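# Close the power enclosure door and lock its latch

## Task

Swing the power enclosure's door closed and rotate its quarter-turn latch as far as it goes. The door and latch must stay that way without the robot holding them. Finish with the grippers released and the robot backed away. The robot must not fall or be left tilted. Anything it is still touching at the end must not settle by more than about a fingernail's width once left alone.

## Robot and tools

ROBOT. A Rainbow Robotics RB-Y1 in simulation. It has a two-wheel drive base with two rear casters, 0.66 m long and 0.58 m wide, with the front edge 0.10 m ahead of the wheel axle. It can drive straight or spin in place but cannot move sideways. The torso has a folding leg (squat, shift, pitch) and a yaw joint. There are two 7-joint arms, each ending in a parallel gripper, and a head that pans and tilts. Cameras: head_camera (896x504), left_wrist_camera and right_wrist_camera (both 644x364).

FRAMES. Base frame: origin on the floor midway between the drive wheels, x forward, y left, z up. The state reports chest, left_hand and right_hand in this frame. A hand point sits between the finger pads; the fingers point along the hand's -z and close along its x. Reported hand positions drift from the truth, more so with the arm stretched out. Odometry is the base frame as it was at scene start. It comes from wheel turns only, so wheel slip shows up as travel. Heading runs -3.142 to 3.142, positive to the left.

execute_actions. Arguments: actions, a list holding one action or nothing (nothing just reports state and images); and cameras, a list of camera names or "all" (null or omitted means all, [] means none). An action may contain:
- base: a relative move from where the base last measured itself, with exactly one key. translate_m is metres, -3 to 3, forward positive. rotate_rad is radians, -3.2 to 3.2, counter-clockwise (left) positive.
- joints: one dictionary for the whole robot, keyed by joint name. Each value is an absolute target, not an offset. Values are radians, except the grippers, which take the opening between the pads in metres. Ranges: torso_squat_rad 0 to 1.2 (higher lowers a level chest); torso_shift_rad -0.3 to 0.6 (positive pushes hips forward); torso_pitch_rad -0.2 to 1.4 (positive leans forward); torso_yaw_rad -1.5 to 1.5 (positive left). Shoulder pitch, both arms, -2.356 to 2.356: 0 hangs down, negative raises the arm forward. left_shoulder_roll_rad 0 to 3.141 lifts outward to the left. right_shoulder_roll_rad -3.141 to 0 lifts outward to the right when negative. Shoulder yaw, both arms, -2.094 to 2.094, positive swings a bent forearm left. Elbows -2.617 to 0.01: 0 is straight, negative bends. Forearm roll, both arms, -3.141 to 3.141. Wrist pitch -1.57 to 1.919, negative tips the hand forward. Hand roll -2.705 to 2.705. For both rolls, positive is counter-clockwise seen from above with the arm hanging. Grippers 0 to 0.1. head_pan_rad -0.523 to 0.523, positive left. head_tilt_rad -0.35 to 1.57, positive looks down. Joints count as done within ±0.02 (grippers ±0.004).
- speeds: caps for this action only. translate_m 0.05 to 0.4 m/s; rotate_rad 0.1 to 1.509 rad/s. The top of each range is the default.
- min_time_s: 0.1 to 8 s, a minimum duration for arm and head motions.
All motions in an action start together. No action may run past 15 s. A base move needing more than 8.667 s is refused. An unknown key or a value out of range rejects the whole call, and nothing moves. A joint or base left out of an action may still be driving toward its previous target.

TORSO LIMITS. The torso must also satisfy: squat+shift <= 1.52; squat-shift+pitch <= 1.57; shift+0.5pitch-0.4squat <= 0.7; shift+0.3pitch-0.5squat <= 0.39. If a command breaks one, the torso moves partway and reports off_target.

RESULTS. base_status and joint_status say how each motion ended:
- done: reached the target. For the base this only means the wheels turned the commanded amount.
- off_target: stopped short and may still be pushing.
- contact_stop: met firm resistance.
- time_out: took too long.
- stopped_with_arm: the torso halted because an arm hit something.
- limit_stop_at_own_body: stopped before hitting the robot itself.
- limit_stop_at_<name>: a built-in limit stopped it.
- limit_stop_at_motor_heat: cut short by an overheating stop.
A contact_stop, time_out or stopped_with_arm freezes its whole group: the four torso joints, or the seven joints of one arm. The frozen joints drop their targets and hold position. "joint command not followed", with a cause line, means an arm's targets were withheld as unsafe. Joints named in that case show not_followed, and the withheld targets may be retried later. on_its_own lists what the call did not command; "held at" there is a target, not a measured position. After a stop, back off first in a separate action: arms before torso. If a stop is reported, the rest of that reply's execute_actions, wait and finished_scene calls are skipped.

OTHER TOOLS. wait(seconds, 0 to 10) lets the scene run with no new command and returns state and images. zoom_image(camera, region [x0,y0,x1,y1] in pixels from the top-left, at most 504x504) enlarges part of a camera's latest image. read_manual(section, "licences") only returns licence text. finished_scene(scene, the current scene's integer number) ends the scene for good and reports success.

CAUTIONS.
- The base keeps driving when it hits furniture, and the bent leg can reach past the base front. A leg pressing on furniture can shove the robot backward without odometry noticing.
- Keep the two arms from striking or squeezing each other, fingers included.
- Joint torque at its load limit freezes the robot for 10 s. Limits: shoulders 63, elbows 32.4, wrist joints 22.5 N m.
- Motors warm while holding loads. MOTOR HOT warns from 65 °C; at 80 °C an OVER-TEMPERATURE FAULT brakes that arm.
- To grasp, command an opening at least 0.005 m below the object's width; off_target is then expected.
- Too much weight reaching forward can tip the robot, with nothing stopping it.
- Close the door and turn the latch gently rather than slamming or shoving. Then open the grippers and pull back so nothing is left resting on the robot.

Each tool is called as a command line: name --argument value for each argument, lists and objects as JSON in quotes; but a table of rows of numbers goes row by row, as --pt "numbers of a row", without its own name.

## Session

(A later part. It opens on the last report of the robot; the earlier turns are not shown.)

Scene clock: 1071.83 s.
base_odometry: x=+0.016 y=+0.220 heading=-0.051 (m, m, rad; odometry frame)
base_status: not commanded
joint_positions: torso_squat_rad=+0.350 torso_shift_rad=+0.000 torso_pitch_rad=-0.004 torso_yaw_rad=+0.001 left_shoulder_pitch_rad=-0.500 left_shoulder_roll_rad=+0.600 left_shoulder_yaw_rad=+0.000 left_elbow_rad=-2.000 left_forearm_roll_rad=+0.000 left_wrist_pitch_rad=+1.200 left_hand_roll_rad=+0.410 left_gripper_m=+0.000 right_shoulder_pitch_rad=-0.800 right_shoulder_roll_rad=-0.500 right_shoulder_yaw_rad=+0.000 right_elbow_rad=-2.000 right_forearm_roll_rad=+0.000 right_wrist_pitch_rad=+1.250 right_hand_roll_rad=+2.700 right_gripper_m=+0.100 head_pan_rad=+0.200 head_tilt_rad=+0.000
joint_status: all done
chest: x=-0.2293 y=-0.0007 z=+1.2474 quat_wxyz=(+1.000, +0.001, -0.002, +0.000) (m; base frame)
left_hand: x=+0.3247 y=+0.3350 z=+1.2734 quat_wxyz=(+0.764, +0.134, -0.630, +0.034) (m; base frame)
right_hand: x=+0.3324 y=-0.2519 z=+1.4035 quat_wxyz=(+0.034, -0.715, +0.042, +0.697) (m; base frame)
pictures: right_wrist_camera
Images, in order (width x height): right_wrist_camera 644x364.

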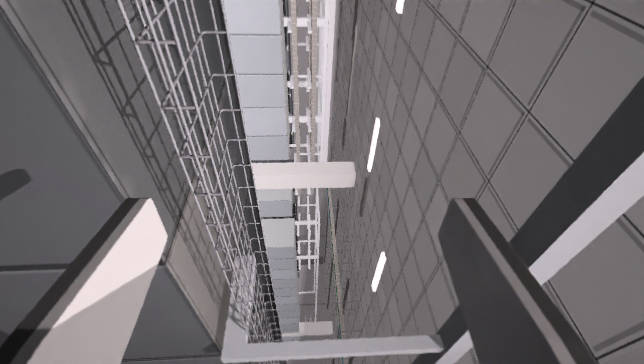

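execute_actions --actions '[{"joints":{"right_hand_roll_rad":-0.41,"torso_yaw_rad":0.35,"head_pan_rad":-0.15}}]'

Scene clock: 1089.63 s.
base_odometry: x=+0.016 y=+0.220 heading=-0.051 (m, m, rad; odometry frame)
base_status: not commanded
joint_positions: torso_squat_rad=+0.350 torso_shift_rad=+0.000 torso_pitch_rad=-0.004 torso_yaw_rad=+0.350 left_shoulder_pitch_rad=-0.500 left_shoulder_roll_rad=+0.600 left_shoulder_yaw_rad=+0.000 left_elbow_rad=-2.000 left_forearm_roll_rad=+0.000 left_wrist_pitch_rad=+1.200 left_hand_roll_rad=+0.410 left_gripper_m=+0.000 right_shoulder_pitch_rad=-0.800 right_shoulder_roll_rad=-0.500 right_shoulder_yaw_rad=+0.000 right_elbow_rad=-2.000 right_forearm_roll_rad=+0.000 right_wrist_pitch_rad=+1.250 right_hand_roll_rad=-0.410 right_gripper_m=+0.100 head_pan_rad=-0.150 head_tilt_rad=+0.000
joint_status: all done
chest: x=-0.2293 y=-0.0007 z=+1.2474 quat_wxyz=(+0.985, +0.000, -0.002, +0.174) (m; base frame)
left_hand: x=+0.1764 y=+0.5043 z=+1.2729 quat_wxyz=(+0.747, +0.241, -0.597, +0.167) (m; base frame)
right_hand: x=+0.3844 y=-0.0444 z=+1.4040 quat_wxyz=(+0.690, +0.071, -0.713, +0.099) (m; base frame)
pictures: head_camera, left_wrist_camera, right_wrist_camera
Images, in order (width x height): head_camera 896x504, left_wrist_camera 644x364, right_wrist_camera 644x364.

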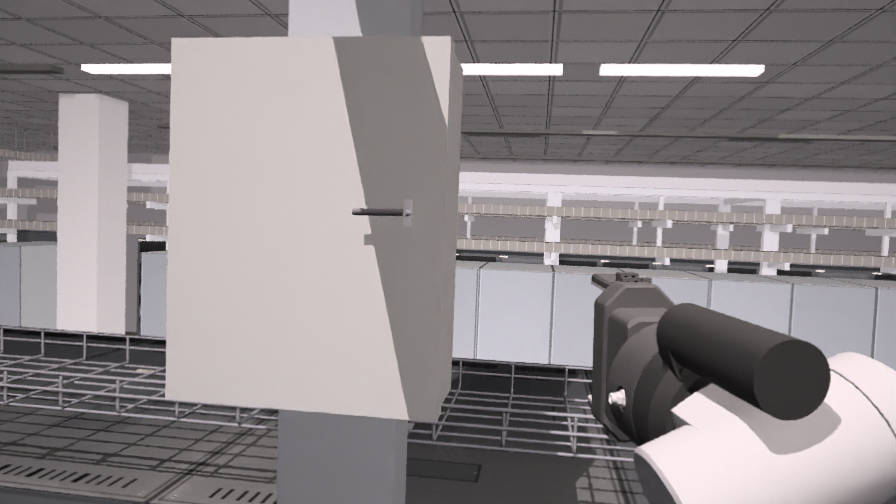

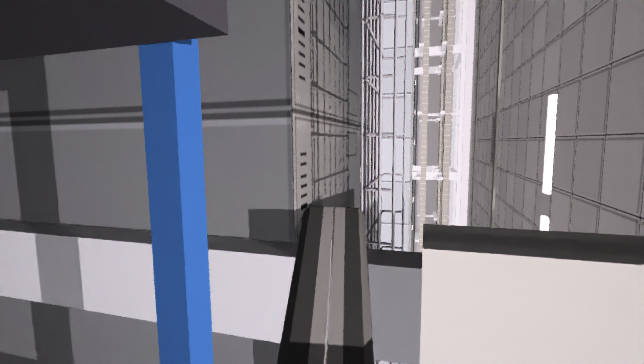

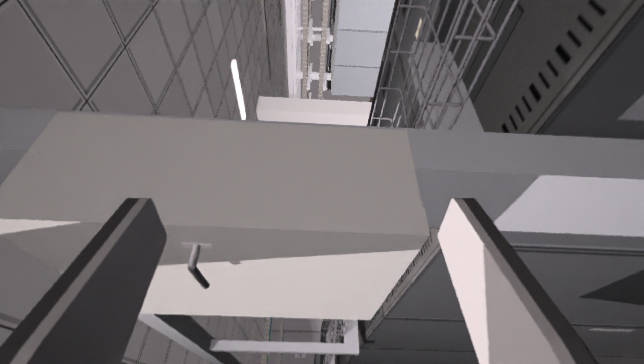

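zoom_image --camera "right_wrist_camera" --region '[60, 180, 440, 330]'

zoom_image --camera "left_wrist_camera" --region '[360, 200, 644, 364]'

Region (60, 180, 440, 330) of right_wrist_camera's 644x364 image, scaled by 1.326, with more detail than that image has; it fills the top 199 rows of this view, and the rest is white.

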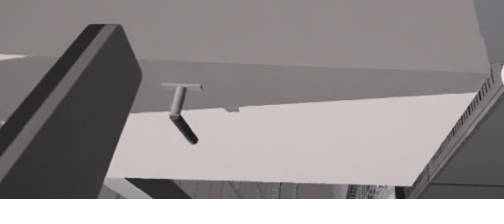

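Region (360, 200, 644, 364) of left_wrist_camera's 644x364 image, scaled by 1.775, with more detail than that image has; it fills the top 291 rows of this view, and the rest is white.

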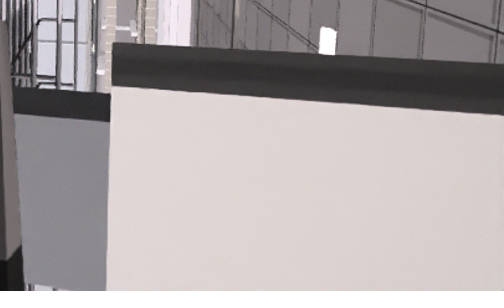

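execute_actions --actions '[{"joints":{"torso_yaw_rad":0.0,"head_pan_rad":0.2,"left_shoulder_pitch_rad":-1.272,"left_shoulder_roll_rad":0.375,"left_shoulder_yaw_rad":0,"left_elbow_rad":-1.78,"left_forearm_roll_rad":0,"left_wrist_pitch_rad":1.481,"left_hand_roll_rad":-1.6,"left_gripper_m":0.08,"right_shoulder_pitch_rad":-0.5,"right_shoulder_roll_rad":-0.6,"right_gripper_m":0.0}}]'

Scene clock: 1150.80 s.
base_odometry: x=+0.016 y=+0.220 heading=-0.051 (m, m, rad; odometry frame)
base_status: not commanded
joint_positions: torso_squat_rad=+0.350 torso_shift_rad=+0.000 torso_pitch_rad=-0.004 torso_yaw_rad=+0.000 left_shoulder_pitch_rad=-1.272 left_shoulder_roll_rad=+0.375 left_shoulder_yaw_rad=+0.000 left_elbow_rad=-1.780 left_forearm_roll_rad=+0.000 left_wrist_pitch_rad=+1.481 left_hand_roll_rad=-1.600 left_gripper_m=+0.080 right_shoulder_pitch_rad=-0.500 right_shoulder_roll_rad=-0.600 right_shoulder_yaw_rad=+0.000 right_elbow_rad=-2.000 right_forearm_roll_rad=+0.000 right_wrist_pitch_rad=+1.250 right_hand_roll_rad=-0.410 right_gripper_m=+0.000 head_pan_rad=+0.200 head_tilt_rad=+0.000
joint_status: all done
chest: x=-0.2293 y=-0.0008 z=+1.2474 quat_wxyz=(+1.000, +0.001, -0.002, +0.000) (m; base frame)
left_hand: x=+0.3267 y=+0.1618 z=+1.5228 quat_wxyz=(+0.399, +0.595, -0.390, -0.578) (m; base frame)
right_hand: x=+0.3216 y=-0.3417 z=+1.2630 quat_wxyz=(+0.777, -0.140, -0.612, -0.044) (m; base frame)
pictures: head_camera, left_wrist_camera, right_wrist_camera
Images, in order (width x height): head_camera 896x504, left_wrist_camera 644x364, right_wrist_camera 644x364.

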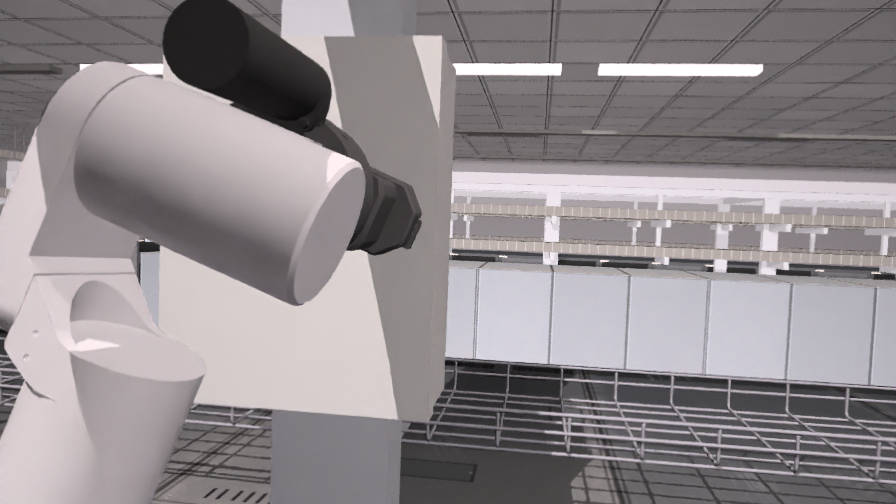

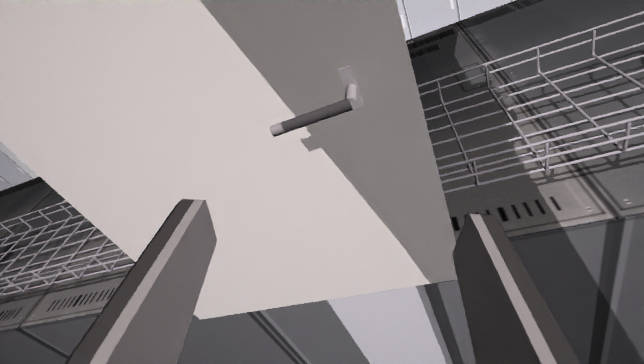

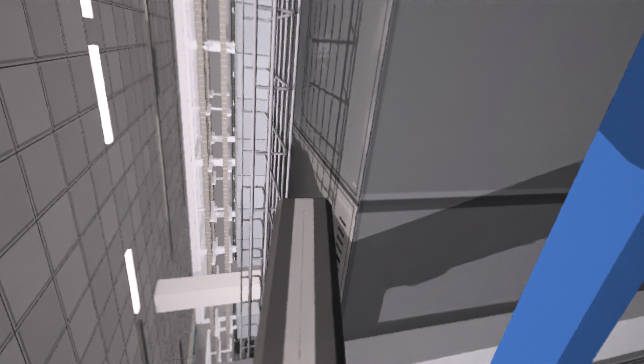

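execute_actions --actions '[{"joints":{"left_hand_roll_rad":-1.8,"torso_shift_rad":0.13}}]' --cameras '["left_wrist_camera"]'

execute_actions --actions '[{"joints":{"torso_shift_rad":0.186}}]' --cameras '["left_wrist_camera"]'

Scene clock: 1167.17 s.
base_odometry: x=+0.016 y=+0.220 heading=-0.051 (m, m, rad; odometry frame)
base_status: not commanded
joint_positions: torso_squat_rad=+0.350 torso_shift_rad=+0.130 torso_pitch_rad=-0.004 torso_yaw_rad=+0.000 left_shoulder_pitch_rad=-1.272 left_shoulder_roll_rad=+0.375 left_shoulder_yaw_rad=+0.000 left_elbow_rad=-1.780 left_forearm_roll_rad=+0.000 left_wrist_pitch_rad=+1.481 left_hand_roll_rad=-1.800 left_gripper_m=+0.080 right_shoulder_pitch_rad=-0.500 right_shoulder_roll_rad=-0.600 right_shoulder_yaw_rad=+0.000 right_elbow_rad=-2.000 right_forearm_roll_rad=+0.000 right_wrist_pitch_rad=+1.250 right_hand_roll_rad=-0.410 right_gripper_m=+0.000 head_pan_rad=+0.200 head_tilt_rad=+0.000
joint_status: all done
chest: x=-0.1439 y=-0.0008 z=+1.2419 quat_wxyz=(+1.000, +0.001, -0.002, +0.000) (m; base frame)
left_hand: x=+0.4122 y=+0.1618 z=+1.5170 quat_wxyz=(+0.339, +0.631, -0.329, -0.615) (m; base frame)
right_hand: x=+0.4069 y=-0.3417 z=+1.2573 quat_wxyz=(+0.777, -0.140, -0.612, -0.044) (m; base frame)
pictures: left_wrist_camera
Images, in order (width x height): left_wrist_camera 644x364.

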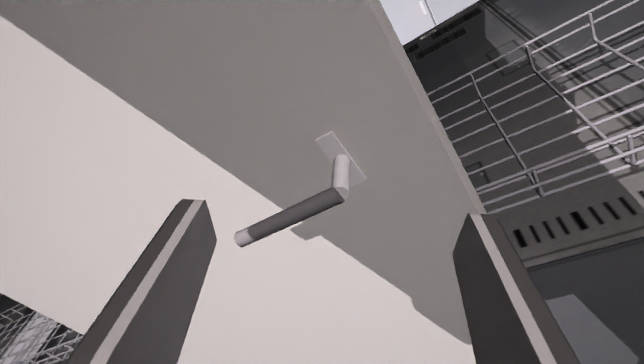

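Scene clock: 1168.30 s.
base_odometry: x=+0.016 y=+0.220 heading=-0.051 (m, m, rad; odometry frame)
base_status: not commanded
joint_positions: torso_squat_rad=+0.350 torso_shift_rad=+0.186 torso_pitch_rad=-0.004 torso_yaw_rad=+0.000 left_shoulder_pitch_rad=-1.272 left_shoulder_roll_rad=+0.375 left_shoulder_yaw_rad=+0.000 left_elbow_rad=-1.780 left_forearm_roll_rad=+0.000 left_wrist_pitch_rad=+1.481 left_hand_roll_rad=-1.800 left_gripper_m=+0.080 right_shoulder_pitch_rad=-0.500 right_shoulder_roll_rad=-0.600 right_shoulder_yaw_rad=+0.000 right_elbow_rad=-2.000 right_forearm_roll_rad=+0.000 right_wrist_pitch_rad=+1.250 right_hand_roll_rad=-0.410 right_gripper_m=+0.000 head_pan_rad=+0.200 head_tilt_rad=+0.000
joint_status: all done
chest: x=-0.1075 y=-0.0008 z=+1.2361 quat_wxyz=(+1.000, +0.001, -0.002, +0.000) (m; base frame)
left_hand: x=+0.4486 y=+0.1618 z=+1.5112 quat_wxyz=(+0.339, +0.631, -0.329, -0.615) (m; base frame)
right_hand: x=+0.4433 y=-0.3417 z=+1.2515 quat_wxyz=(+0.777, -0.140, -0.612, -0.044) (m; base frame)
pictures: left_wrist_camera
Images, in order (width x height): left_wrist_camera 644x364.

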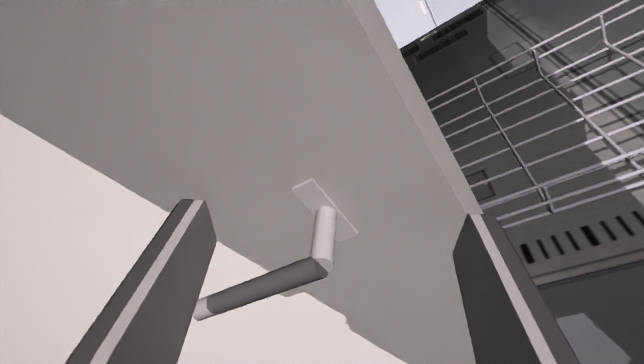

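execute_actions --actions '[{"joints":{"left_gripper_m":0.068,"left_hand_roll_rad":-1.3},"min_time_s":3}]' --cameras '["left_wrist_camera","head_camera"]'

Scene clock: 1176.43 s.
base_odometry: x=+0.016 y=+0.220 heading=-0.051 (m, m, rad; odometry frame)
base_status: not commanded
joint_positions: torso_squat_rad=+0.351 torso_shift_rad=+0.185 torso_pitch_rad=-0.006 torso_yaw_rad=+0.000 left_shoulder_pitch_rad=-1.280 left_shoulder_roll_rad=+0.379 left_shoulder_yaw_rad=+0.002 left_elbow_rad=-1.783 left_forearm_roll_rad=-0.002 left_wrist_pitch_rad=+1.477 left_hand_roll_rad=-1.301 left_gripper_m=+0.069 right_shoulder_pitch_rad=-0.500 right_shoulder_roll_rad=-0.600 right_shoulder_yaw_rad=+0.000 right_elbow_rad=-2.000 right_forearm_roll_rad=+0.000 right_wrist_pitch_rad=+1.250 right_hand_roll_rad=-0.410 right_gripper_m=+0.000 head_pan_rad=+0.200 head_tilt_rad=+0.000
joint_status: all done
chest: x=-0.1087 y=-0.0008 z=+1.2361 quat_wxyz=(+1.000, +0.001, -0.003, +0.000) (m; base frame)
left_hand: x=+0.4443 y=+0.1624 z=+1.5191 quat_wxyz=(+0.477, +0.535, -0.479, -0.508) (m; base frame)
right_hand: x=+0.4422 y=-0.3416 z=+1.2526 quat_wxyz=(+0.777, -0.140, -0.612, -0.044) (m; base frame)
pictures: head_camera, left_wrist_camera
Images, in order (width x height): head_camera 896x504, left_wrist_camera 644x364.

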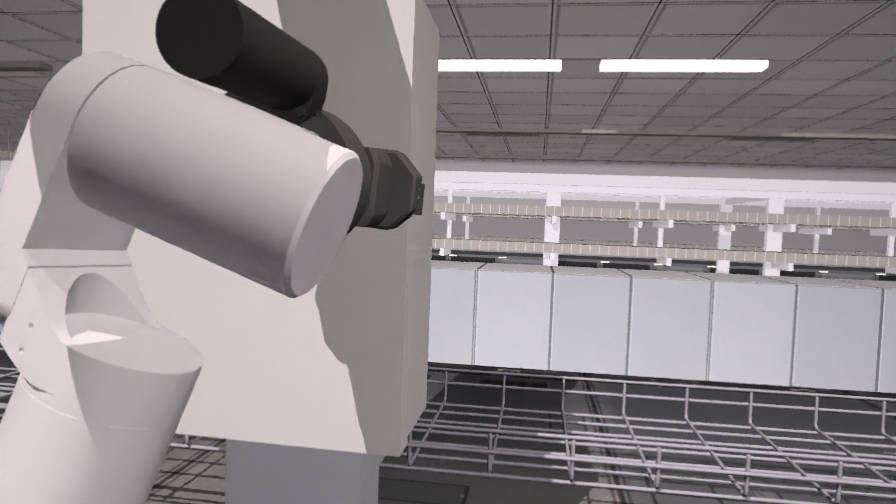

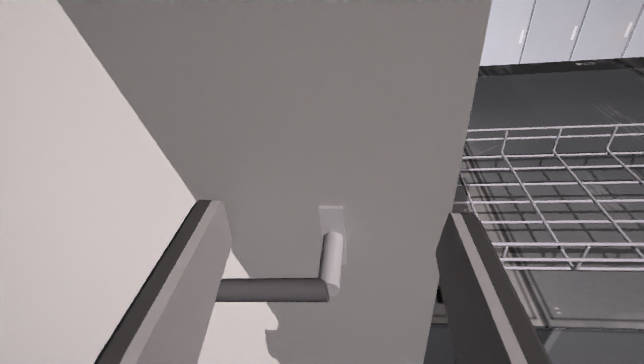

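execute_actions --actions '[{"joints":{"left_hand_roll_rad":-1.8,"left_shoulder_pitch_rad":-1.272,"left_shoulder_roll_rad":0.375,"left_shoulder_yaw_rad":0,"left_elbow_rad":-1.78,"left_forearm_roll_rad":0,"left_wrist_pitch_rad":1.481},"min_time_s":1.5}]' --cameras '[]'

execute_actions --actions '[{"joints":{"torso_shift_rad":0.1}}]' --cameras '[]'

execute_actions --actions '[{"joints":{"left_hand_roll_rad":2.45}}]' --cameras '["left_wrist_camera"]'

Scene clock: 1187.83 s.
base_odometry: x=+0.016 y=+0.220 heading=-0.051 (m, m, rad; odometry frame)
base_status: not commanded
joint_positions: torso_squat_rad=+0.350 torso_shift_rad=+0.186 torso_pitch_rad=-0.004 torso_yaw_rad=+0.000 left_shoulder_pitch_rad=-1.272 left_shoulder_roll_rad=+0.375 left_shoulder_yaw_rad=+0.000 left_elbow_rad=-1.780 left_forearm_roll_rad=+0.000 left_wrist_pitch_rad=+1.481 left_hand_roll_rad=-1.800 left_gripper_m=+0.068 right_shoulder_pitch_rad=-0.500 right_shoulder_roll_rad=-0.600 right_shoulder_yaw_rad=+0.000 right_elbow_rad=-2.000 right_forearm_roll_rad=+0.000 right_wrist_pitch_rad=+1.250 right_hand_roll_rad=-0.410 right_gripper_m=+0.000 head_pan_rad=+0.200 head_tilt_rad=+0.000
joint_status: all done
chest: x=-0.1078 y=-0.0008 z=+1.2361 quat_wxyz=(+1.000, +0.001, -0.002, +0.000) (m; base frame)
left_hand: x=+0.4480 y=+0.1620 z=+1.5118 quat_wxyz=(+0.339, +0.631, -0.329, -0.615) (m; base frame)
right_hand: x=+0.4431 y=-0.3416 z=+1.2518 quat_wxyz=(+0.777, -0.140, -0.612, -0.044) (m; base frame)
pictures: none
No camera images: the call's "cameras" was empty. Leave "cameras" out to get every camera's image.

Scene clock: 1189.20 s.
base_odometry: x=+0.016 y=+0.220 heading=-0.051 (m, m, rad; odometry frame)
base_status: not commanded
joint_positions: torso_squat_rad=+0.350 torso_shift_rad=+0.100 torso_pitch_rad=-0.004 torso_yaw_rad=+0.000 left_shoulder_pitch_rad=-1.272 left_shoulder_roll_rad=+0.375 left_shoulder_yaw_rad=+0.000 left_elbow_rad=-1.780 left_forearm_roll_rad=+0.000 left_wrist_pitch_rad=+1.481 left_hand_roll_rad=-1.800 left_gripper_m=+0.068 right_shoulder_pitch_rad=-0.500 right_shoulder_roll_rad=-0.600 right_shoulder_yaw_rad=+0.000 right_elbow_rad=-2.000 right_forearm_roll_rad=+0.000 right_wrist_pitch_rad=+1.250 right_hand_roll_rad=-0.410 right_gripper_m=+0.000 head_pan_rad=+0.200 head_tilt_rad=+0.000
joint_status: all done
chest: x=-0.1637 y=-0.0008 z=+1.2441 quat_wxyz=(+1.000, +0.001, -0.002, +0.000) (m; base frame)
left_hand: x=+0.3922 y=+0.1620 z=+1.5196 quat_wxyz=(+0.339, +0.631, -0.329, -0.615) (m; base frame)
right_hand: x=+0.3872 y=-0.3416 z=+1.2598 quat_wxyz=(+0.777, -0.140, -0.612, -0.044) (m; base frame)
pictures: none
No camera images: the call's "cameras" was empty. Leave "cameras" out to get every camera's image.

Scene clock: 1192.60 s.
base_odometry: x=+0.016 y=+0.220 heading=-0.051 (m, m, rad; odometry frame)
base_status: not commanded
joint_positions: torso_squat_rad=+0.350 torso_shift_rad=+0.100 torso_pitch_rad=-0.004 torso_yaw_rad=+0.000 left_shoulder_pitch_rad=-1.272 left_shoulder_roll_rad=+0.375 left_shoulder_yaw_rad=+0.000 left_elbow_rad=-1.780 left_forearm_roll_rad=+0.000 left_wrist_pitch_rad=+1.481 left_hand_roll_rad=+2.450 left_gripper_m=+0.068 right_shoulder_pitch_rad=-0.500 right_shoulder_roll_rad=-0.600 right_shoulder_yaw_rad=+0.000 right_elbow_rad=-2.000 right_forearm_roll_rad=+0.000 right_wrist_pitch_rad=+1.250 right_hand_roll_rad=-0.410 right_gripper_m=+0.000 head_pan_rad=+0.200 head_tilt_rad=+0.000
joint_status: all done
chest: x=-0.1637 y=-0.0008 z=+1.2441 quat_wxyz=(+1.000, +0.001, -0.002, +0.000) (m; base frame)
left_hand: x=+0.3923 y=+0.1620 z=+1.5196 quat_wxyz=(+0.345, -0.612, -0.364, +0.612) (m; base frame)
right_hand: x=+0.3872 y=-0.3416 z=+1.2597 quat_wxyz=(+0.777, -0.140, -0.612, -0.044) (m; base frame)
pictures: left_wrist_camera
Images, in order (width x height): left_wrist_camera 644x364.

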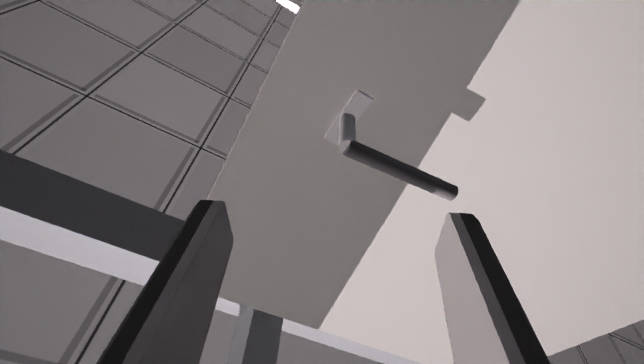

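execute_actions --actions '[{"joints":{"torso_shift_rad":0.186}}]' --cameras '["left_wrist_camera"]'

execute_actions --actions '[{"joints":{"left_hand_roll_rad":1.95},"min_time_s":3}]' --cameras '["left_wrist_camera"]'

Scene clock: 1201.93 s.
base_odometry: x=+0.016 y=+0.220 heading=-0.051 (m, m, rad; odometry frame)
base_status: not commanded
joint_positions: torso_squat_rad=+0.350 torso_shift_rad=+0.186 torso_pitch_rad=-0.004 torso_yaw_rad=+0.000 left_shoulder_pitch_rad=-1.272 left_shoulder_roll_rad=+0.375 left_shoulder_yaw_rad=+0.000 left_elbow_rad=-1.780 left_forearm_roll_rad=+0.000 left_wrist_pitch_rad=+1.481 left_hand_roll_rad=+2.450 left_gripper_m=+0.068 right_shoulder_pitch_rad=-0.500 right_shoulder_roll_rad=-0.600 right_shoulder_yaw_rad=+0.000 right_elbow_rad=-2.000 right_forearm_roll_rad=+0.000 right_wrist_pitch_rad=+1.250 right_hand_roll_rad=-0.410 right_gripper_m=+0.000 head_pan_rad=+0.200 head_tilt_rad=+0.000
joint_status: all done
chest: x=-0.1075 y=-0.0008 z=+1.2361 quat_wxyz=(+1.000, +0.001, -0.002, +0.000) (m; base frame)
left_hand: x=+0.4485 y=+0.1621 z=+1.5113 quat_wxyz=(+0.345, -0.612, -0.364, +0.612) (m; base frame)
right_hand: x=+0.4433 y=-0.3416 z=+1.2515 quat_wxyz=(+0.777, -0.140, -0.612, -0.044) (m; base frame)
pictures: left_wrist_camera
Images, in order (width x height): left_wrist_camera 644x364.

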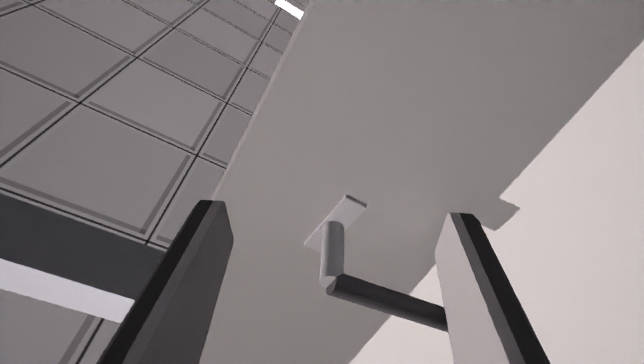

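Scene clock: 1205.23 s.
base_odometry: x=+0.016 y=+0.220 heading=-0.051 (m, m, rad; odometry frame)
base_status: not commanded
joint_positions: torso_squat_rad=+0.350 torso_shift_rad=+0.186 torso_pitch_rad=-0.003 torso_yaw_rad=+0.000 left_shoulder_pitch_rad=-1.263 left_shoulder_roll_rad=+0.372 left_shoulder_yaw_rad=-0.001 left_elbow_rad=-1.777 left_forearm_roll_rad=+0.001 left_wrist_pitch_rad=+1.486 left_hand_roll_rad=+1.951 left_gripper_m=+0.068 right_shoulder_pitch_rad=-0.500 right_shoulder_roll_rad=-0.600 right_shoulder_yaw_rad=+0.000 right_elbow_rad=-2.000 right_forearm_roll_rad=+0.000 right_wrist_pitch_rad=+1.250 right_hand_roll_rad=-0.410 right_gripper_m=+0.000 head_pan_rad=+0.200 head_tilt_rad=+0.000
joint_status: all done
chest: x=-0.1071 y=-0.0004 z=+1.2360 quat_wxyz=(+1.000, +0.000, -0.001, +0.000) (m; base frame)
left_hand: x=+0.4518 y=+0.1629 z=+1.5029 quat_wxyz=(+0.490, -0.498, -0.499, +0.513) (m; base frame)
right_hand: x=+0.4438 y=-0.3411 z=+1.2513 quat_wxyz=(+0.778, -0.140, -0.611, -0.043) (m; base frame)
pictures: left_wrist_camera
Images, in order (width x height): left_wrist_camera 644x364.

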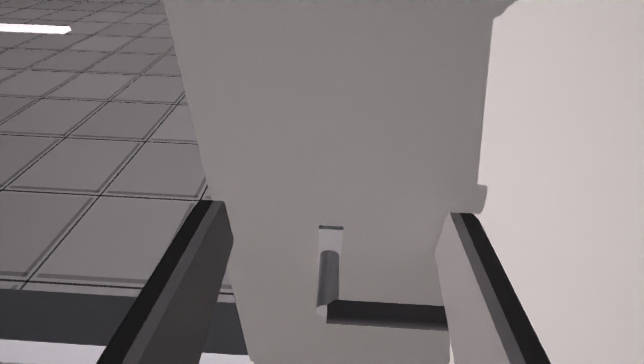

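execute_actions --actions '[{"joints":{"left_hand_roll_rad":2.45,"left_shoulder_pitch_rad":-1.272,"left_shoulder_roll_rad":0.375,"left_shoulder_yaw_rad":0,"left_elbow_rad":-1.78,"left_forearm_roll_rad":0,"left_wrist_pitch_rad":1.481},"min_time_s":1.5}]' --cameras '[]'

execute_actions --actions '[{"joints":{"torso_shift_rad":0.0}}]' --cameras '[]'

execute_actions --actions '[{"joints":{"left_hand_roll_rad":-1.16,"left_shoulder_pitch_rad":-2.3,"left_shoulder_roll_rad":0.5,"left_elbow_rad":-0.7,"left_wrist_pitch_rad":1.43}}]' --cameras '["left_wrist_camera","head_camera"]'

Scene clock: 1238.50 s.
OVER-TEMPERATURE FAULT: BRAKES ON. Before this call, joint 6 (wrist pitch) of the left arm reached its drive's temperature limit (80 °C), and for 12 seconds the controller kept that arm on its brakes, joint motors off. The left arm may have sagged or run on while its brakes closed, and pressed much harder than before on what it touched. This call came during the stop, and the left arm ran none of its commands: an arm, its gripper or tool too, takes no new command until a result has said that it accepts commands again. The left arm's brakes are open: the left arm now holds where the fault left it, with its grip as last carried out. The left arm accepts commands again. The rest of the robot stopped too, and accepts commands again.
MOTOR HOT: on. Now the hottest motor of the left arm, joint 6 (wrist pitch), reports 64 °C.
base_odometry: x=+0.016 y=+0.220 heading=-0.051 (m, m, rad; odometry frame)
base_status: not commanded
joint_positions: torso_squat_rad=+0.350 torso_shift_rad=+0.186 torso_pitch_rad=-0.004 torso_yaw_rad=+0.000 left_shoulder_pitch_rad=-1.255 left_shoulder_roll_rad=+0.370 left_shoulder_yaw_rad=-0.002 left_elbow_rad=-1.776 left_forearm_roll_rad=+0.002 left_wrist_pitch_rad=+1.488 left_hand_roll_rad=+1.951 left_gripper_m=+0.068 right_shoulder_pitch_rad=-0.500 right_shoulder_roll_rad=-0.600 right_shoulder_yaw_rad=+0.000 right_elbow_rad=-2.000 right_forearm_roll_rad=+0.000 right_wrist_pitch_rad=+1.250 right_hand_roll_rad=-0.410 right_gripper_m=+0.000 head_pan_rad=+0.200 head_tilt_rad=+0.000
joint_status: left_hand_roll_rad limit_stop_at_motor_heat; the others done
on_its_own: left_hand_roll_rad is held at +1.951, not at your +2.450, since a limit_stop_at_motor_heat
chest: x=-0.1075 y=-0.0007 z=+1.2361 quat_wxyz=(+1.000, +0.001, -0.002, +0.000) (m; base frame)
left_hand: x=+0.4530 y=+0.1628 z=+1.4982 quat_wxyz=(+0.492, -0.495, -0.497, +0.516) (m; base frame)
right_hand: x=+0.4433 y=-0.3415 z=+1.2516 quat_wxyz=(+0.777, -0.140, -0.612, -0.044) (m; base frame)
pictures: none
No camera images: the call's "cameras" was empty. Leave "cameras" out to get every camera's image.

not run: a stop came earlier in this reply.

not run: a stop came earlier in this reply.

execute_actions --actions '[{"joints":{"left_hand_roll_rad":2.45,"left_shoulder_pitch_rad":-1.272,"left_shoulder_roll_rad":0.375,"left_shoulder_yaw_rad":0,"left_elbow_rad":-1.78,"left_forearm_roll_rad":0,"left_wrist_pitch_rad":1.481},"min_time_s":1.5}]' --cameras '[]'

execute_actions --actions '[{"joints":{"torso_shift_rad":0.0}}]' --cameras '["head_camera"]'

Scene clock: 1246.73 s.
MOTOR HOT: cleared. Now the hottest motor of the left arm, joint 6 (wrist pitch), reports 58 °C.
base_odometry: x=+0.016 y=+0.220 heading=-0.051 (m, m, rad; odometry frame)
base_status: not commanded
joint_positions: torso_squat_rad=+0.350 torso_shift_rad=+0.186 torso_pitch_rad=-0.004 torso_yaw_rad=+0.000 left_shoulder_pitch_rad=-1.272 left_shoulder_roll_rad=+0.375 left_shoulder_yaw_rad=+0.000 left_elbow_rad=-1.780 left_forearm_roll_rad=+0.000 left_wrist_pitch_rad=+1.481 left_hand_roll_rad=+2.450 left_gripper_m=+0.068 right_shoulder_pitch_rad=-0.500 right_shoulder_roll_rad=-0.600 right_shoulder_yaw_rad=+0.000 right_elbow_rad=-2.000 right_forearm_roll_rad=+0.000 right_wrist_pitch_rad=+1.250 right_hand_roll_rad=-0.410 right_gripper_m=+0.000 head_pan_rad=+0.200 head_tilt_rad=+0.000
joint_status: all done
chest: x=-0.1075 y=-0.0007 z=+1.2361 quat_wxyz=(+1.000, +0.001, -0.002, +0.000) (m; base frame)
left_hand: x=+0.4486 y=+0.1618 z=+1.5109 quat_wxyz=(+0.345, -0.611, -0.363, +0.612) (m; base frame)
right_hand: x=+0.4433 y=-0.3415 z=+1.2516 quat_wxyz=(+0.777, -0.140, -0.612, -0.044) (m; base frame)
pictures: none
No camera images: the call's "cameras" was empty. Leave "cameras" out to get every camera's image.

Scene clock: 1248.77 s.
base_odometry: x=+0.016 y=+0.220 heading=-0.051 (m, m, rad; odometry frame)
base_status: not commanded
joint_positions: torso_squat_rad=+0.350 torso_shift_rad=+0.000 torso_pitch_rad=-0.004 torso_yaw_rad=+0.000 left_shoulder_pitch_rad=-1.272 left_shoulder_roll_rad=+0.375 left_shoulder_yaw_rad=+0.000 left_elbow_rad=-1.780 left_forearm_roll_rad=+0.000 left_wrist_pitch_rad=+1.481 left_hand_roll_rad=+2.450 left_gripper_m=+0.068 right_shoulder_pitch_rad=-0.500 right_shoulder_roll_rad=-0.600 right_shoulder_yaw_rad=+0.000 right_elbow_rad=-2.000 right_forearm_roll_rad=+0.000 right_wrist_pitch_rad=+1.250 right_hand_roll_rad=-0.410 right_gripper_m=+0.000 head_pan_rad=+0.200 head_tilt_rad=+0.000
joint_status: all done
chest: x=-0.2293 y=-0.0007 z=+1.2474 quat_wxyz=(+1.000, +0.001, -0.002, +0.000) (m; base frame)
left_hand: x=+0.3267 y=+0.1617 z=+1.5225 quat_wxyz=(+0.345, -0.612, -0.363, +0.612) (m; base frame)
right_hand: x=+0.3215 y=-0.3415 z=+1.2632 quat_wxyz=(+0.777, -0.140, -0.612, -0.044) (m; base frame)
pictures: head_camera
Images, in order (width x height): head_camera 896x504.

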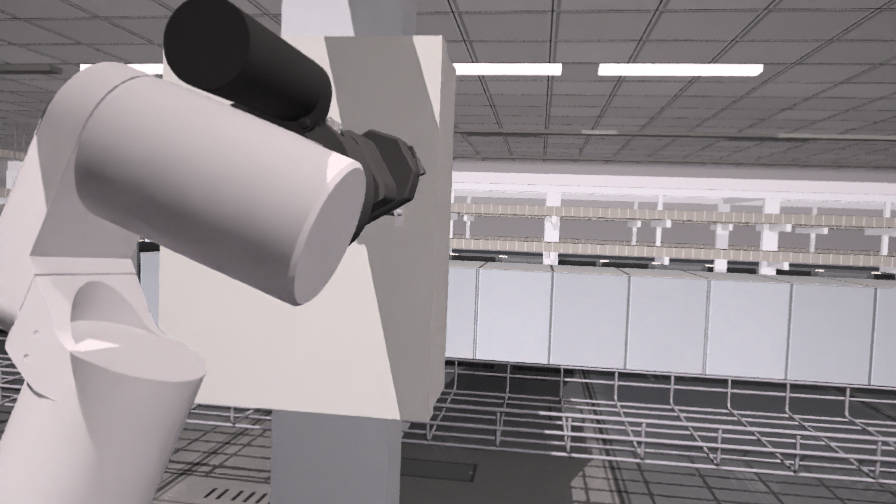

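Now look from above at the top of the box.

execute_actions --actions '[{"joints":{"left_hand_roll_rad":-1.16,"left_shoulder_pitch_rad":-2.3,"left_shoulder_roll_rad":0.5,"left_elbow_rad":-0.7,"left_wrist_pitch_rad":1.43}}]' --cameras '["left_wrist_camera","head_camera"]'

Scene clock: 1257.10 s.
base_odometry: x=+0.016 y=+0.220 heading=-0.051 (m, m, rad; odometry frame)
base_status: not commanded
joint_positions: torso_squat_rad=+0.350 torso_shift_rad=+0.000 torso_pitch_rad=-0.004 torso_yaw_rad=+0.000 left_shoulder_pitch_rad=-2.300 left_shoulder_roll_rad=+0.500 left_shoulder_yaw_rad=+0.000 left_elbow_rad=-0.700 left_forearm_roll_rad=+0.000 left_wrist_pitch_rad=+1.430 left_hand_roll_rad=-1.160 left_gripper_m=+0.068 right_shoulder_pitch_rad=-0.500 right_shoulder_roll_rad=-0.600 right_shoulder_yaw_rad=+0.000 right_elbow_rad=-2.000 right_forearm_roll_rad=+0.000 right_wrist_pitch_rad=+1.250 right_hand_roll_rad=-0.410 right_gripper_m=+0.000 head_pan_rad=+0.200 head_tilt_rad=+0.000
joint_status: all done
chest: x=-0.2293 y=-0.0007 z=+1.2474 quat_wxyz=(+1.000, +0.001, -0.002, +0.000) (m; base frame)
left_hand: x=+0.2454 y=+0.1582 z=+1.7874 quat_wxyz=(+0.553, +0.495, -0.523, -0.420) (m; base frame)
right_hand: x=+0.3216 y=-0.3416 z=+1.2631 quat_wxyz=(+0.777, -0.140, -0.612, -0.044) (m; base frame)
pictures: head_camera, left_wrist_camera
Images, in order (width x height): head_camera 896x504, left_wrist_camera 644x364.

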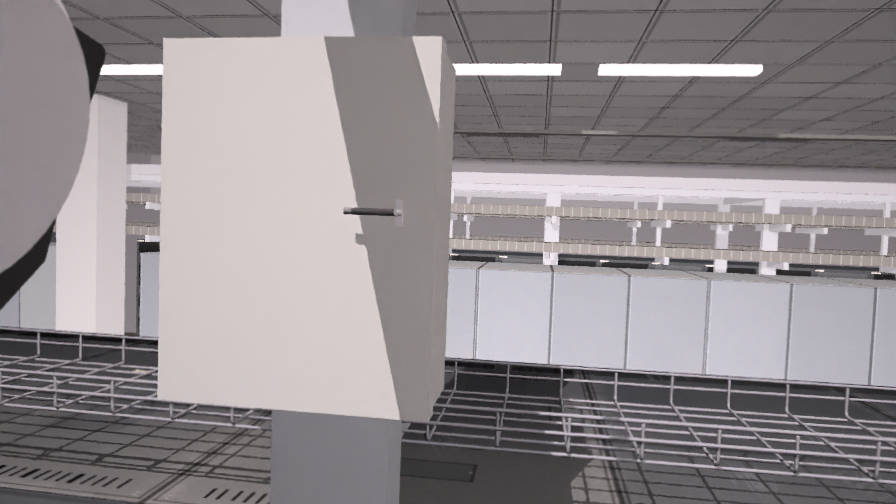

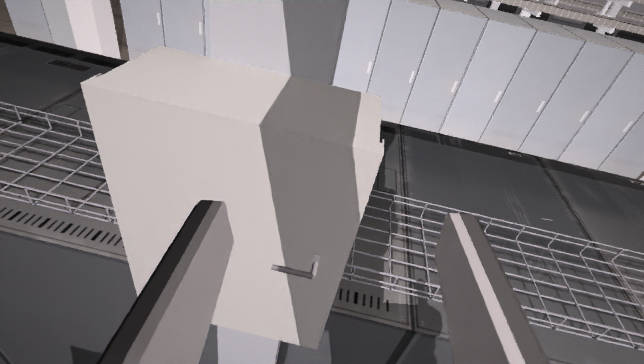

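zoom_image --camera "left_wrist_camera" --region '[60, 30, 420, 230]'

Region (60, 30, 420, 230) of left_wrist_camera's 644x364 image, scaled by 1.400, with more detail than that image has.

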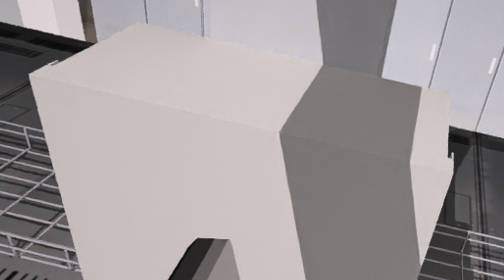

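execute_actions --actions '[{"joints":{"torso_shift_rad":0.2,"left_wrist_pitch_rad":1.75,"left_shoulder_roll_rad":0.6}}]' --cameras '["left_wrist_camera"]'

Scene clock: 1272.23 s.
base_odometry: x=+0.016 y=+0.220 heading=-0.051 (m, m, rad; odometry frame)
base_status: not commanded
joint_positions: torso_squat_rad=+0.350 torso_shift_rad=+0.200 torso_pitch_rad=-0.004 torso_yaw_rad=+0.000 left_shoulder_pitch_rad=-2.300 left_shoulder_roll_rad=+0.600 left_shoulder_yaw_rad=+0.000 left_elbow_rad=-0.700 left_forearm_roll_rad=+0.000 left_wrist_pitch_rad=+1.750 left_hand_roll_rad=-1.160 left_gripper_m=+0.068 right_shoulder_pitch_rad=-0.500 right_shoulder_roll_rad=-0.600 right_shoulder_yaw_rad=+0.000 right_elbow_rad=-2.000 right_forearm_roll_rad=+0.000 right_wrist_pitch_rad=+1.250 right_hand_roll_rad=-0.410 right_gripper_m=+0.000 head_pan_rad=+0.200 head_tilt_rad=+0.000
joint_status: all done
chest: x=-0.0985 y=-0.0007 z=+1.2343 quat_wxyz=(+1.000, +0.001, -0.002, +0.000) (m; base frame)
left_hand: x=+0.3563 y=+0.2335 z=+1.7162 quat_wxyz=(+0.676, +0.433, -0.428, -0.417) (m; base frame)
right_hand: x=+0.4524 y=-0.3416 z=+1.2498 quat_wxyz=(+0.777, -0.140, -0.612, -0.044) (m; base frame)
pictures: left_wrist_camera
Images, in order (width x height): left_wrist_camera 644x364.

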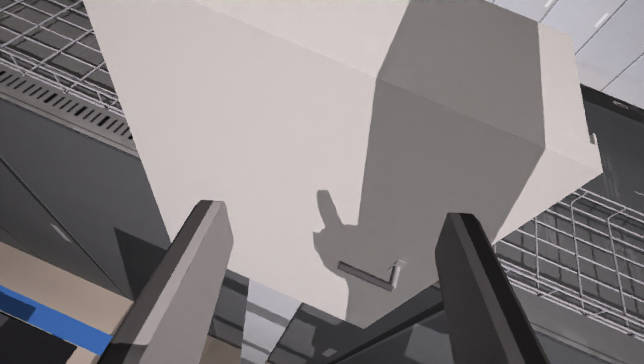

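zoom_image --camera "left_wrist_camera" --region '[480, 60, 644, 220]'

Region (480, 60, 644, 220) of left_wrist_camera's 644x364 image, scaled by 3.073, with more detail than that image has; it fills the top 492 rows of this view, and the rest is white.

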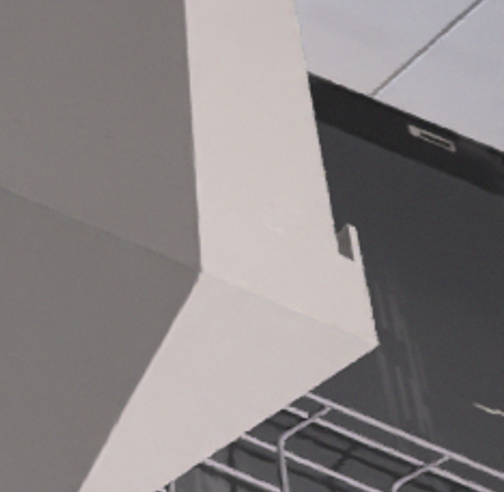

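execute_actions --actions '[{"joints":{"torso_shift_rad":0.1}}]' --cameras '[]'

execute_actions --actions '[{"joints":{"left_hand_roll_rad":-1.8,"left_shoulder_pitch_rad":-1.272,"left_shoulder_roll_rad":0.375,"left_shoulder_yaw_rad":0,"left_elbow_rad":-1.78,"left_forearm_roll_rad":0,"left_wrist_pitch_rad":1.481}}]' --cameras '[]'

execute_actions --actions '[{"joints":{"torso_shift_rad":0.196}}]' --cameras '["left_wrist_camera"]'

execute_actions --actions '[{"joints":{"left_hand_roll_rad":-1.1},"min_time_s":3}]' --cameras '["left_wrist_camera"]'

execute_actions --actions '[{"joints":{"left_hand_roll_rad":-1.8},"min_time_s":1.5}]' --cameras '["left_wrist_camera"]'

Scene clock: 1310.37 s.
base_odometry: x=+0.016 y=+0.220 heading=-0.051 (m, m, rad; odometry frame)
base_status: not commanded
joint_positions: torso_squat_rad=+0.350 torso_shift_rad=+0.100 torso_pitch_rad=-0.004 torso_yaw_rad=+0.000 left_shoulder_pitch_rad=-2.300 left_shoulder_roll_rad=+0.600 left_shoulder_yaw_rad=+0.000 left_elbow_rad=-0.700 left_forearm_roll_rad=+0.000 left_wrist_pitch_rad=+1.750 left_hand_roll_rad=-1.160 left_gripper_m=+0.068 right_shoulder_pitch_rad=-0.500 right_shoulder_roll_rad=-0.600 right_shoulder_yaw_rad=+0.000 right_elbow_rad=-2.000 right_forearm_roll_rad=+0.000 right_wrist_pitch_rad=+1.250 right_hand_roll_rad=-0.410 right_gripper_m=+0.000 head_pan_rad=+0.200 head_tilt_rad=+0.000
joint_status: all done
chest: x=-0.1637 y=-0.0007 z=+1.2441 quat_wxyz=(+1.000, +0.001, -0.002, +0.000) (m; base frame)
left_hand: x=+0.2909 y=+0.2335 z=+1.7262 quat_wxyz=(+0.675, +0.433, -0.428, -0.417) (m; base frame)
right_hand: x=+0.3872 y=-0.3416 z=+1.2599 quat_wxyz=(+0.777, -0.140, -0.612, -0.044) (m; base frame)
pictures: none
No camera images: the call's "cameras" was empty. Leave "cameras" out to get every camera's image.

Scene clock: 1312.07 s.
base_odometry: x=+0.016 y=+0.220 heading=-0.051 (m, m, rad; odometry frame)
base_status: not commanded
joint_positions: torso_squat_rad=+0.350 torso_shift_rad=+0.100 torso_pitch_rad=-0.004 torso_yaw_rad=+0.000 left_shoulder_pitch_rad=-1.272 left_shoulder_roll_rad=+0.375 left_shoulder_yaw_rad=+0.000 left_elbow_rad=-1.780 left_forearm_roll_rad=+0.000 left_wrist_pitch_rad=+1.481 left_hand_roll_rad=-1.800 left_gripper_m=+0.068 right_shoulder_pitch_rad=-0.500 right_shoulder_roll_rad=-0.600 right_shoulder_yaw_rad=+0.000 right_elbow_rad=-2.000 right_forearm_roll_rad=+0.000 right_wrist_pitch_rad=+1.250 right_hand_roll_rad=-0.410 right_gripper_m=+0.000 head_pan_rad=+0.200 head_tilt_rad=+0.000
joint_status: all done
chest: x=-0.1636 y=-0.0008 z=+1.2441 quat_wxyz=(+1.000, +0.001, -0.002, +0.000) (m; base frame)
left_hand: x=+0.3924 y=+0.1619 z=+1.5193 quat_wxyz=(+0.339, +0.631, -0.329, -0.615) (m; base frame)
right_hand: x=+0.3872 y=-0.3416 z=+1.2598 quat_wxyz=(+0.777, -0.140, -0.612, -0.044) (m; base frame)
pictures: none
No camera images: the call's "cameras" was empty. Leave "cameras" out to get every camera's image.

Scene clock: 1313.50 s.
base_odometry: x=+0.016 y=+0.220 heading=-0.051 (m, m, rad; odometry frame)
base_status: not commanded
joint_positions: torso_squat_rad=+0.350 torso_shift_rad=+0.196 torso_pitch_rad=-0.004 torso_yaw_rad=+0.000 left_shoulder_pitch_rad=-1.272 left_shoulder_roll_rad=+0.375 left_shoulder_yaw_rad=+0.000 left_elbow_rad=-1.780 left_forearm_roll_rad=+0.000 left_wrist_pitch_rad=+1.481 left_hand_roll_rad=-1.800 left_gripper_m=+0.068 right_shoulder_pitch_rad=-0.500 right_shoulder_roll_rad=-0.600 right_shoulder_yaw_rad=+0.000 right_elbow_rad=-2.000 right_forearm_roll_rad=+0.000 right_wrist_pitch_rad=+1.250 right_hand_roll_rad=-0.410 right_gripper_m=+0.000 head_pan_rad=+0.200 head_tilt_rad=+0.000
joint_status: all done
chest: x=-0.1015 y=-0.0007 z=+1.2348 quat_wxyz=(+1.000, +0.001, -0.002, +0.000) (m; base frame)
left_hand: x=+0.4543 y=+0.1618 z=+1.5104 quat_wxyz=(+0.339, +0.631, -0.329, -0.615) (m; base frame)
right_hand: x=+0.4494 y=-0.3416 z=+1.2507 quat_wxyz=(+0.777, -0.140, -0.612, -0.044) (m; base frame)
pictures: left_wrist_camera
Images, in order (width x height): left_wrist_camera 644x364.

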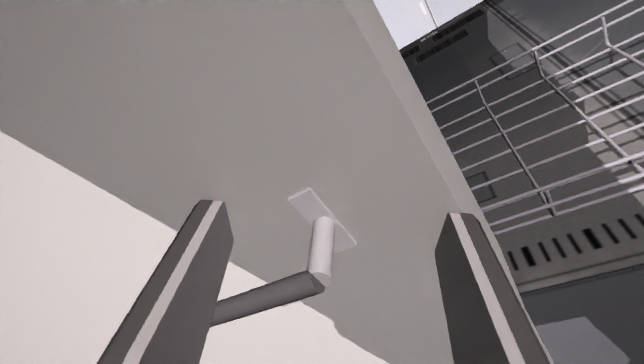

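Scene clock: 1316.80 s.
base_odometry: x=+0.016 y=+0.220 heading=-0.051 (m, m, rad; odometry frame)
base_status: not commanded
joint_positions: torso_squat_rad=+0.351 torso_shift_rad=+0.195 torso_pitch_rad=-0.007 torso_yaw_rad=+0.000 left_shoulder_pitch_rad=-1.283 left_shoulder_roll_rad=+0.381 left_shoulder_yaw_rad=+0.003 left_elbow_rad=-1.785 left_forearm_roll_rad=-0.003 left_wrist_pitch_rad=+1.476 left_hand_roll_rad=-1.101 left_gripper_m=+0.069 right_shoulder_pitch_rad=-0.500 right_shoulder_roll_rad=-0.600 right_shoulder_yaw_rad=+0.000 right_elbow_rad=-2.000 right_forearm_roll_rad=+0.000 right_wrist_pitch_rad=+1.250 right_hand_roll_rad=-0.410 right_gripper_m=+0.000 head_pan_rad=+0.200 head_tilt_rad=+0.000
joint_status: all done
chest: x=-0.1028 y=-0.0008 z=+1.2349 quat_wxyz=(+1.000, +0.001, -0.003, +0.000) (m; base frame)
left_hand: x=+0.4488 y=+0.1632 z=+1.5213 quat_wxyz=(+0.523, +0.486, -0.532, -0.455) (m; base frame)
right_hand: x=+0.4481 y=-0.3415 z=+1.2520 quat_wxyz=(+0.776, -0.140, -0.613, -0.044) (m; base frame)
pictures: left_wrist_camera
Images, in order (width x height): left_wrist_camera 644x364.

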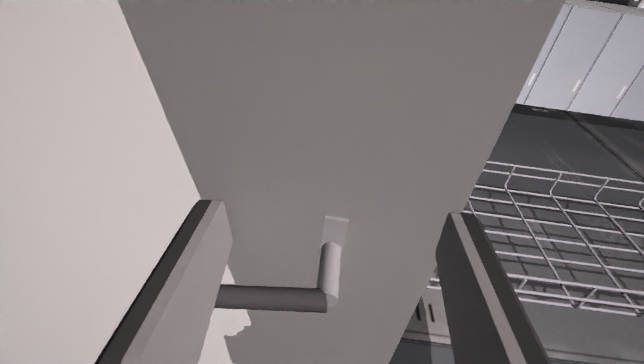

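Scene clock: 1318.60 s.
base_odometry: x=+0.016 y=+0.220 heading=-0.051 (m, m, rad; odometry frame)
base_status: not commanded
joint_positions: torso_squat_rad=+0.350 torso_shift_rad=+0.196 torso_pitch_rad=-0.005 torso_yaw_rad=+0.000 left_shoulder_pitch_rad=-1.273 left_shoulder_roll_rad=+0.375 left_shoulder_yaw_rad=+0.000 left_elbow_rad=-1.781 left_forearm_roll_rad=+0.000 left_wrist_pitch_rad=+1.481 left_hand_roll_rad=-1.800 left_gripper_m=+0.068 right_shoulder_pitch_rad=-0.500 right_shoulder_roll_rad=-0.600 right_shoulder_yaw_rad=+0.000 right_elbow_rad=-2.000 right_forearm_roll_rad=+0.000 right_wrist_pitch_rad=+1.250 right_hand_roll_rad=-0.410 right_gripper_m=+0.000 head_pan_rad=+0.200 head_tilt_rad=+0.000
joint_status: all done
chest: x=-0.1015 y=-0.0008 z=+1.2348 quat_wxyz=(+1.000, +0.001, -0.002, +0.000) (m; base frame)
left_hand: x=+0.4540 y=+0.1618 z=+1.5110 quat_wxyz=(+0.339, +0.632, -0.329, -0.615) (m; base frame)
right_hand: x=+0.4493 y=-0.3416 z=+1.2508 quat_wxyz=(+0.777, -0.140, -0.612, -0.044) (m; base frame)
pictures: left_wrist_camera
Images, in order (width x height): left_wrist_camera 644x364.

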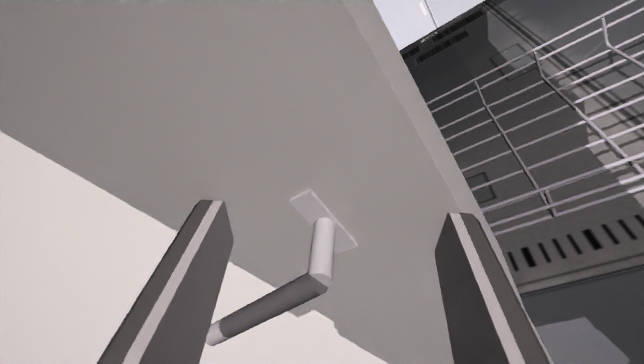

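execute_actions --actions '[{"joints":{"left_hand_roll_rad":-0.6},"min_time_s":4}]' --cameras '["left_wrist_camera"]'

execute_actions --actions '[{"joints":{"left_hand_roll_rad":-1.2},"min_time_s":1.5}]' --cameras '["left_wrist_camera", "head_camera"]'

Scene clock: 1331.23 s.
base_odometry: x=+0.016 y=+0.220 heading=-0.051 (m, m, rad; odometry frame)
base_status: not commanded
joint_positions: torso_squat_rad=+0.350 torso_shift_rad=+0.195 torso_pitch_rad=-0.006 torso_yaw_rad=+0.001 left_shoulder_pitch_rad=-1.277 left_shoulder_roll_rad=+0.381 left_shoulder_yaw_rad=+0.004 left_elbow_rad=-1.782 left_forearm_roll_rad=-0.003 left_wrist_pitch_rad=+1.479 left_hand_roll_rad=-0.601 left_gripper_m=+0.068 right_shoulder_pitch_rad=-0.500 right_shoulder_roll_rad=-0.600 right_shoulder_yaw_rad=+0.000 right_elbow_rad=-2.000 right_forearm_roll_rad=+0.000 right_wrist_pitch_rad=+1.250 right_hand_roll_rad=-0.410 right_gripper_m=+0.000 head_pan_rad=+0.200 head_tilt_rad=+0.000
joint_status: all done
chest: x=-0.1021 y=-0.0002 z=+1.2349 quat_wxyz=(+1.000, +0.000, -0.003, +0.000) (m; base frame)
left_hand: x=+0.4516 y=+0.1659 z=+1.5163 quat_wxyz=(+0.624, +0.339, -0.631, -0.312) (m; base frame)
right_hand: x=+0.4489 y=-0.3408 z=+1.2516 quat_wxyz=(+0.777, -0.140, -0.612, -0.043) (m; base frame)
pictures: left_wrist_camera
Images, in order (width x height): left_wrist_camera 644x364.

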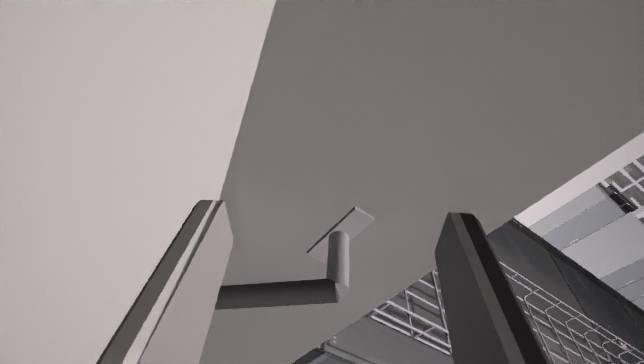

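Scene clock: 1333.03 s.
base_odometry: x=+0.016 y=+0.220 heading=-0.051 (m, m, rad; odometry frame)
base_status: not commanded
joint_positions: torso_squat_rad=+0.350 torso_shift_rad=+0.196 torso_pitch_rad=-0.004 torso_yaw_rad=+0.000 left_shoulder_pitch_rad=-1.272 left_shoulder_roll_rad=+0.375 left_shoulder_yaw_rad=+0.000 left_elbow_rad=-1.780 left_forearm_roll_rad=+0.000 left_wrist_pitch_rad=+1.481 left_hand_roll_rad=-1.200 left_gripper_m=+0.068 right_shoulder_pitch_rad=-0.500 right_shoulder_roll_rad=-0.600 right_shoulder_yaw_rad=+0.000 right_elbow_rad=-2.000 right_forearm_roll_rad=+0.000 right_wrist_pitch_rad=+1.250 right_hand_roll_rad=-0.410 right_gripper_m=+0.000 head_pan_rad=+0.200 head_tilt_rad=+0.000
joint_status: all done
chest: x=-0.1015 y=-0.0007 z=+1.2348 quat_wxyz=(+1.000, +0.000, -0.002, +0.000) (m; base frame)
left_hand: x=+0.4542 y=+0.1621 z=+1.5107 quat_wxyz=(+0.505, +0.506, -0.501, -0.487) (m; base frame)
right_hand: x=+0.4494 y=-0.3415 z=+1.2508 quat_wxyz=(+0.777, -0.140, -0.612, -0.044) (m; base frame)
pictures: head_camera, left_wrist_camera
Images, in order (width x height): head_camera 896x504, left_wrist_camera 644x364.

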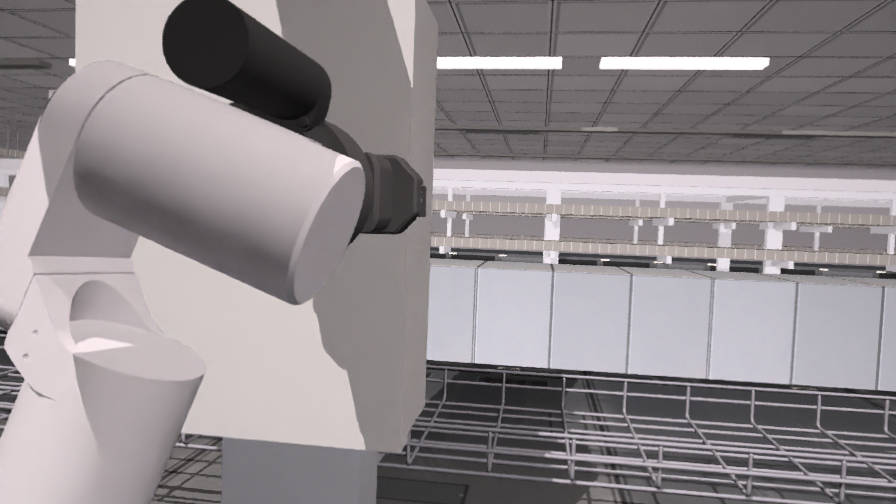

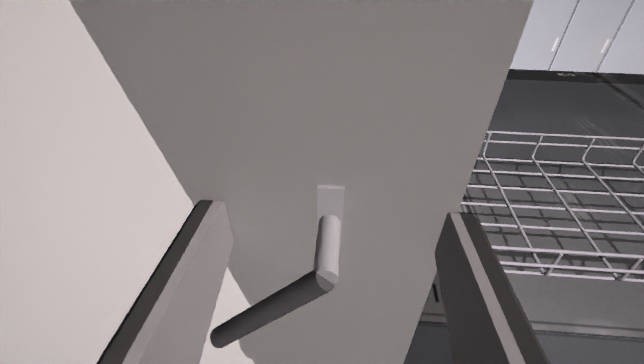

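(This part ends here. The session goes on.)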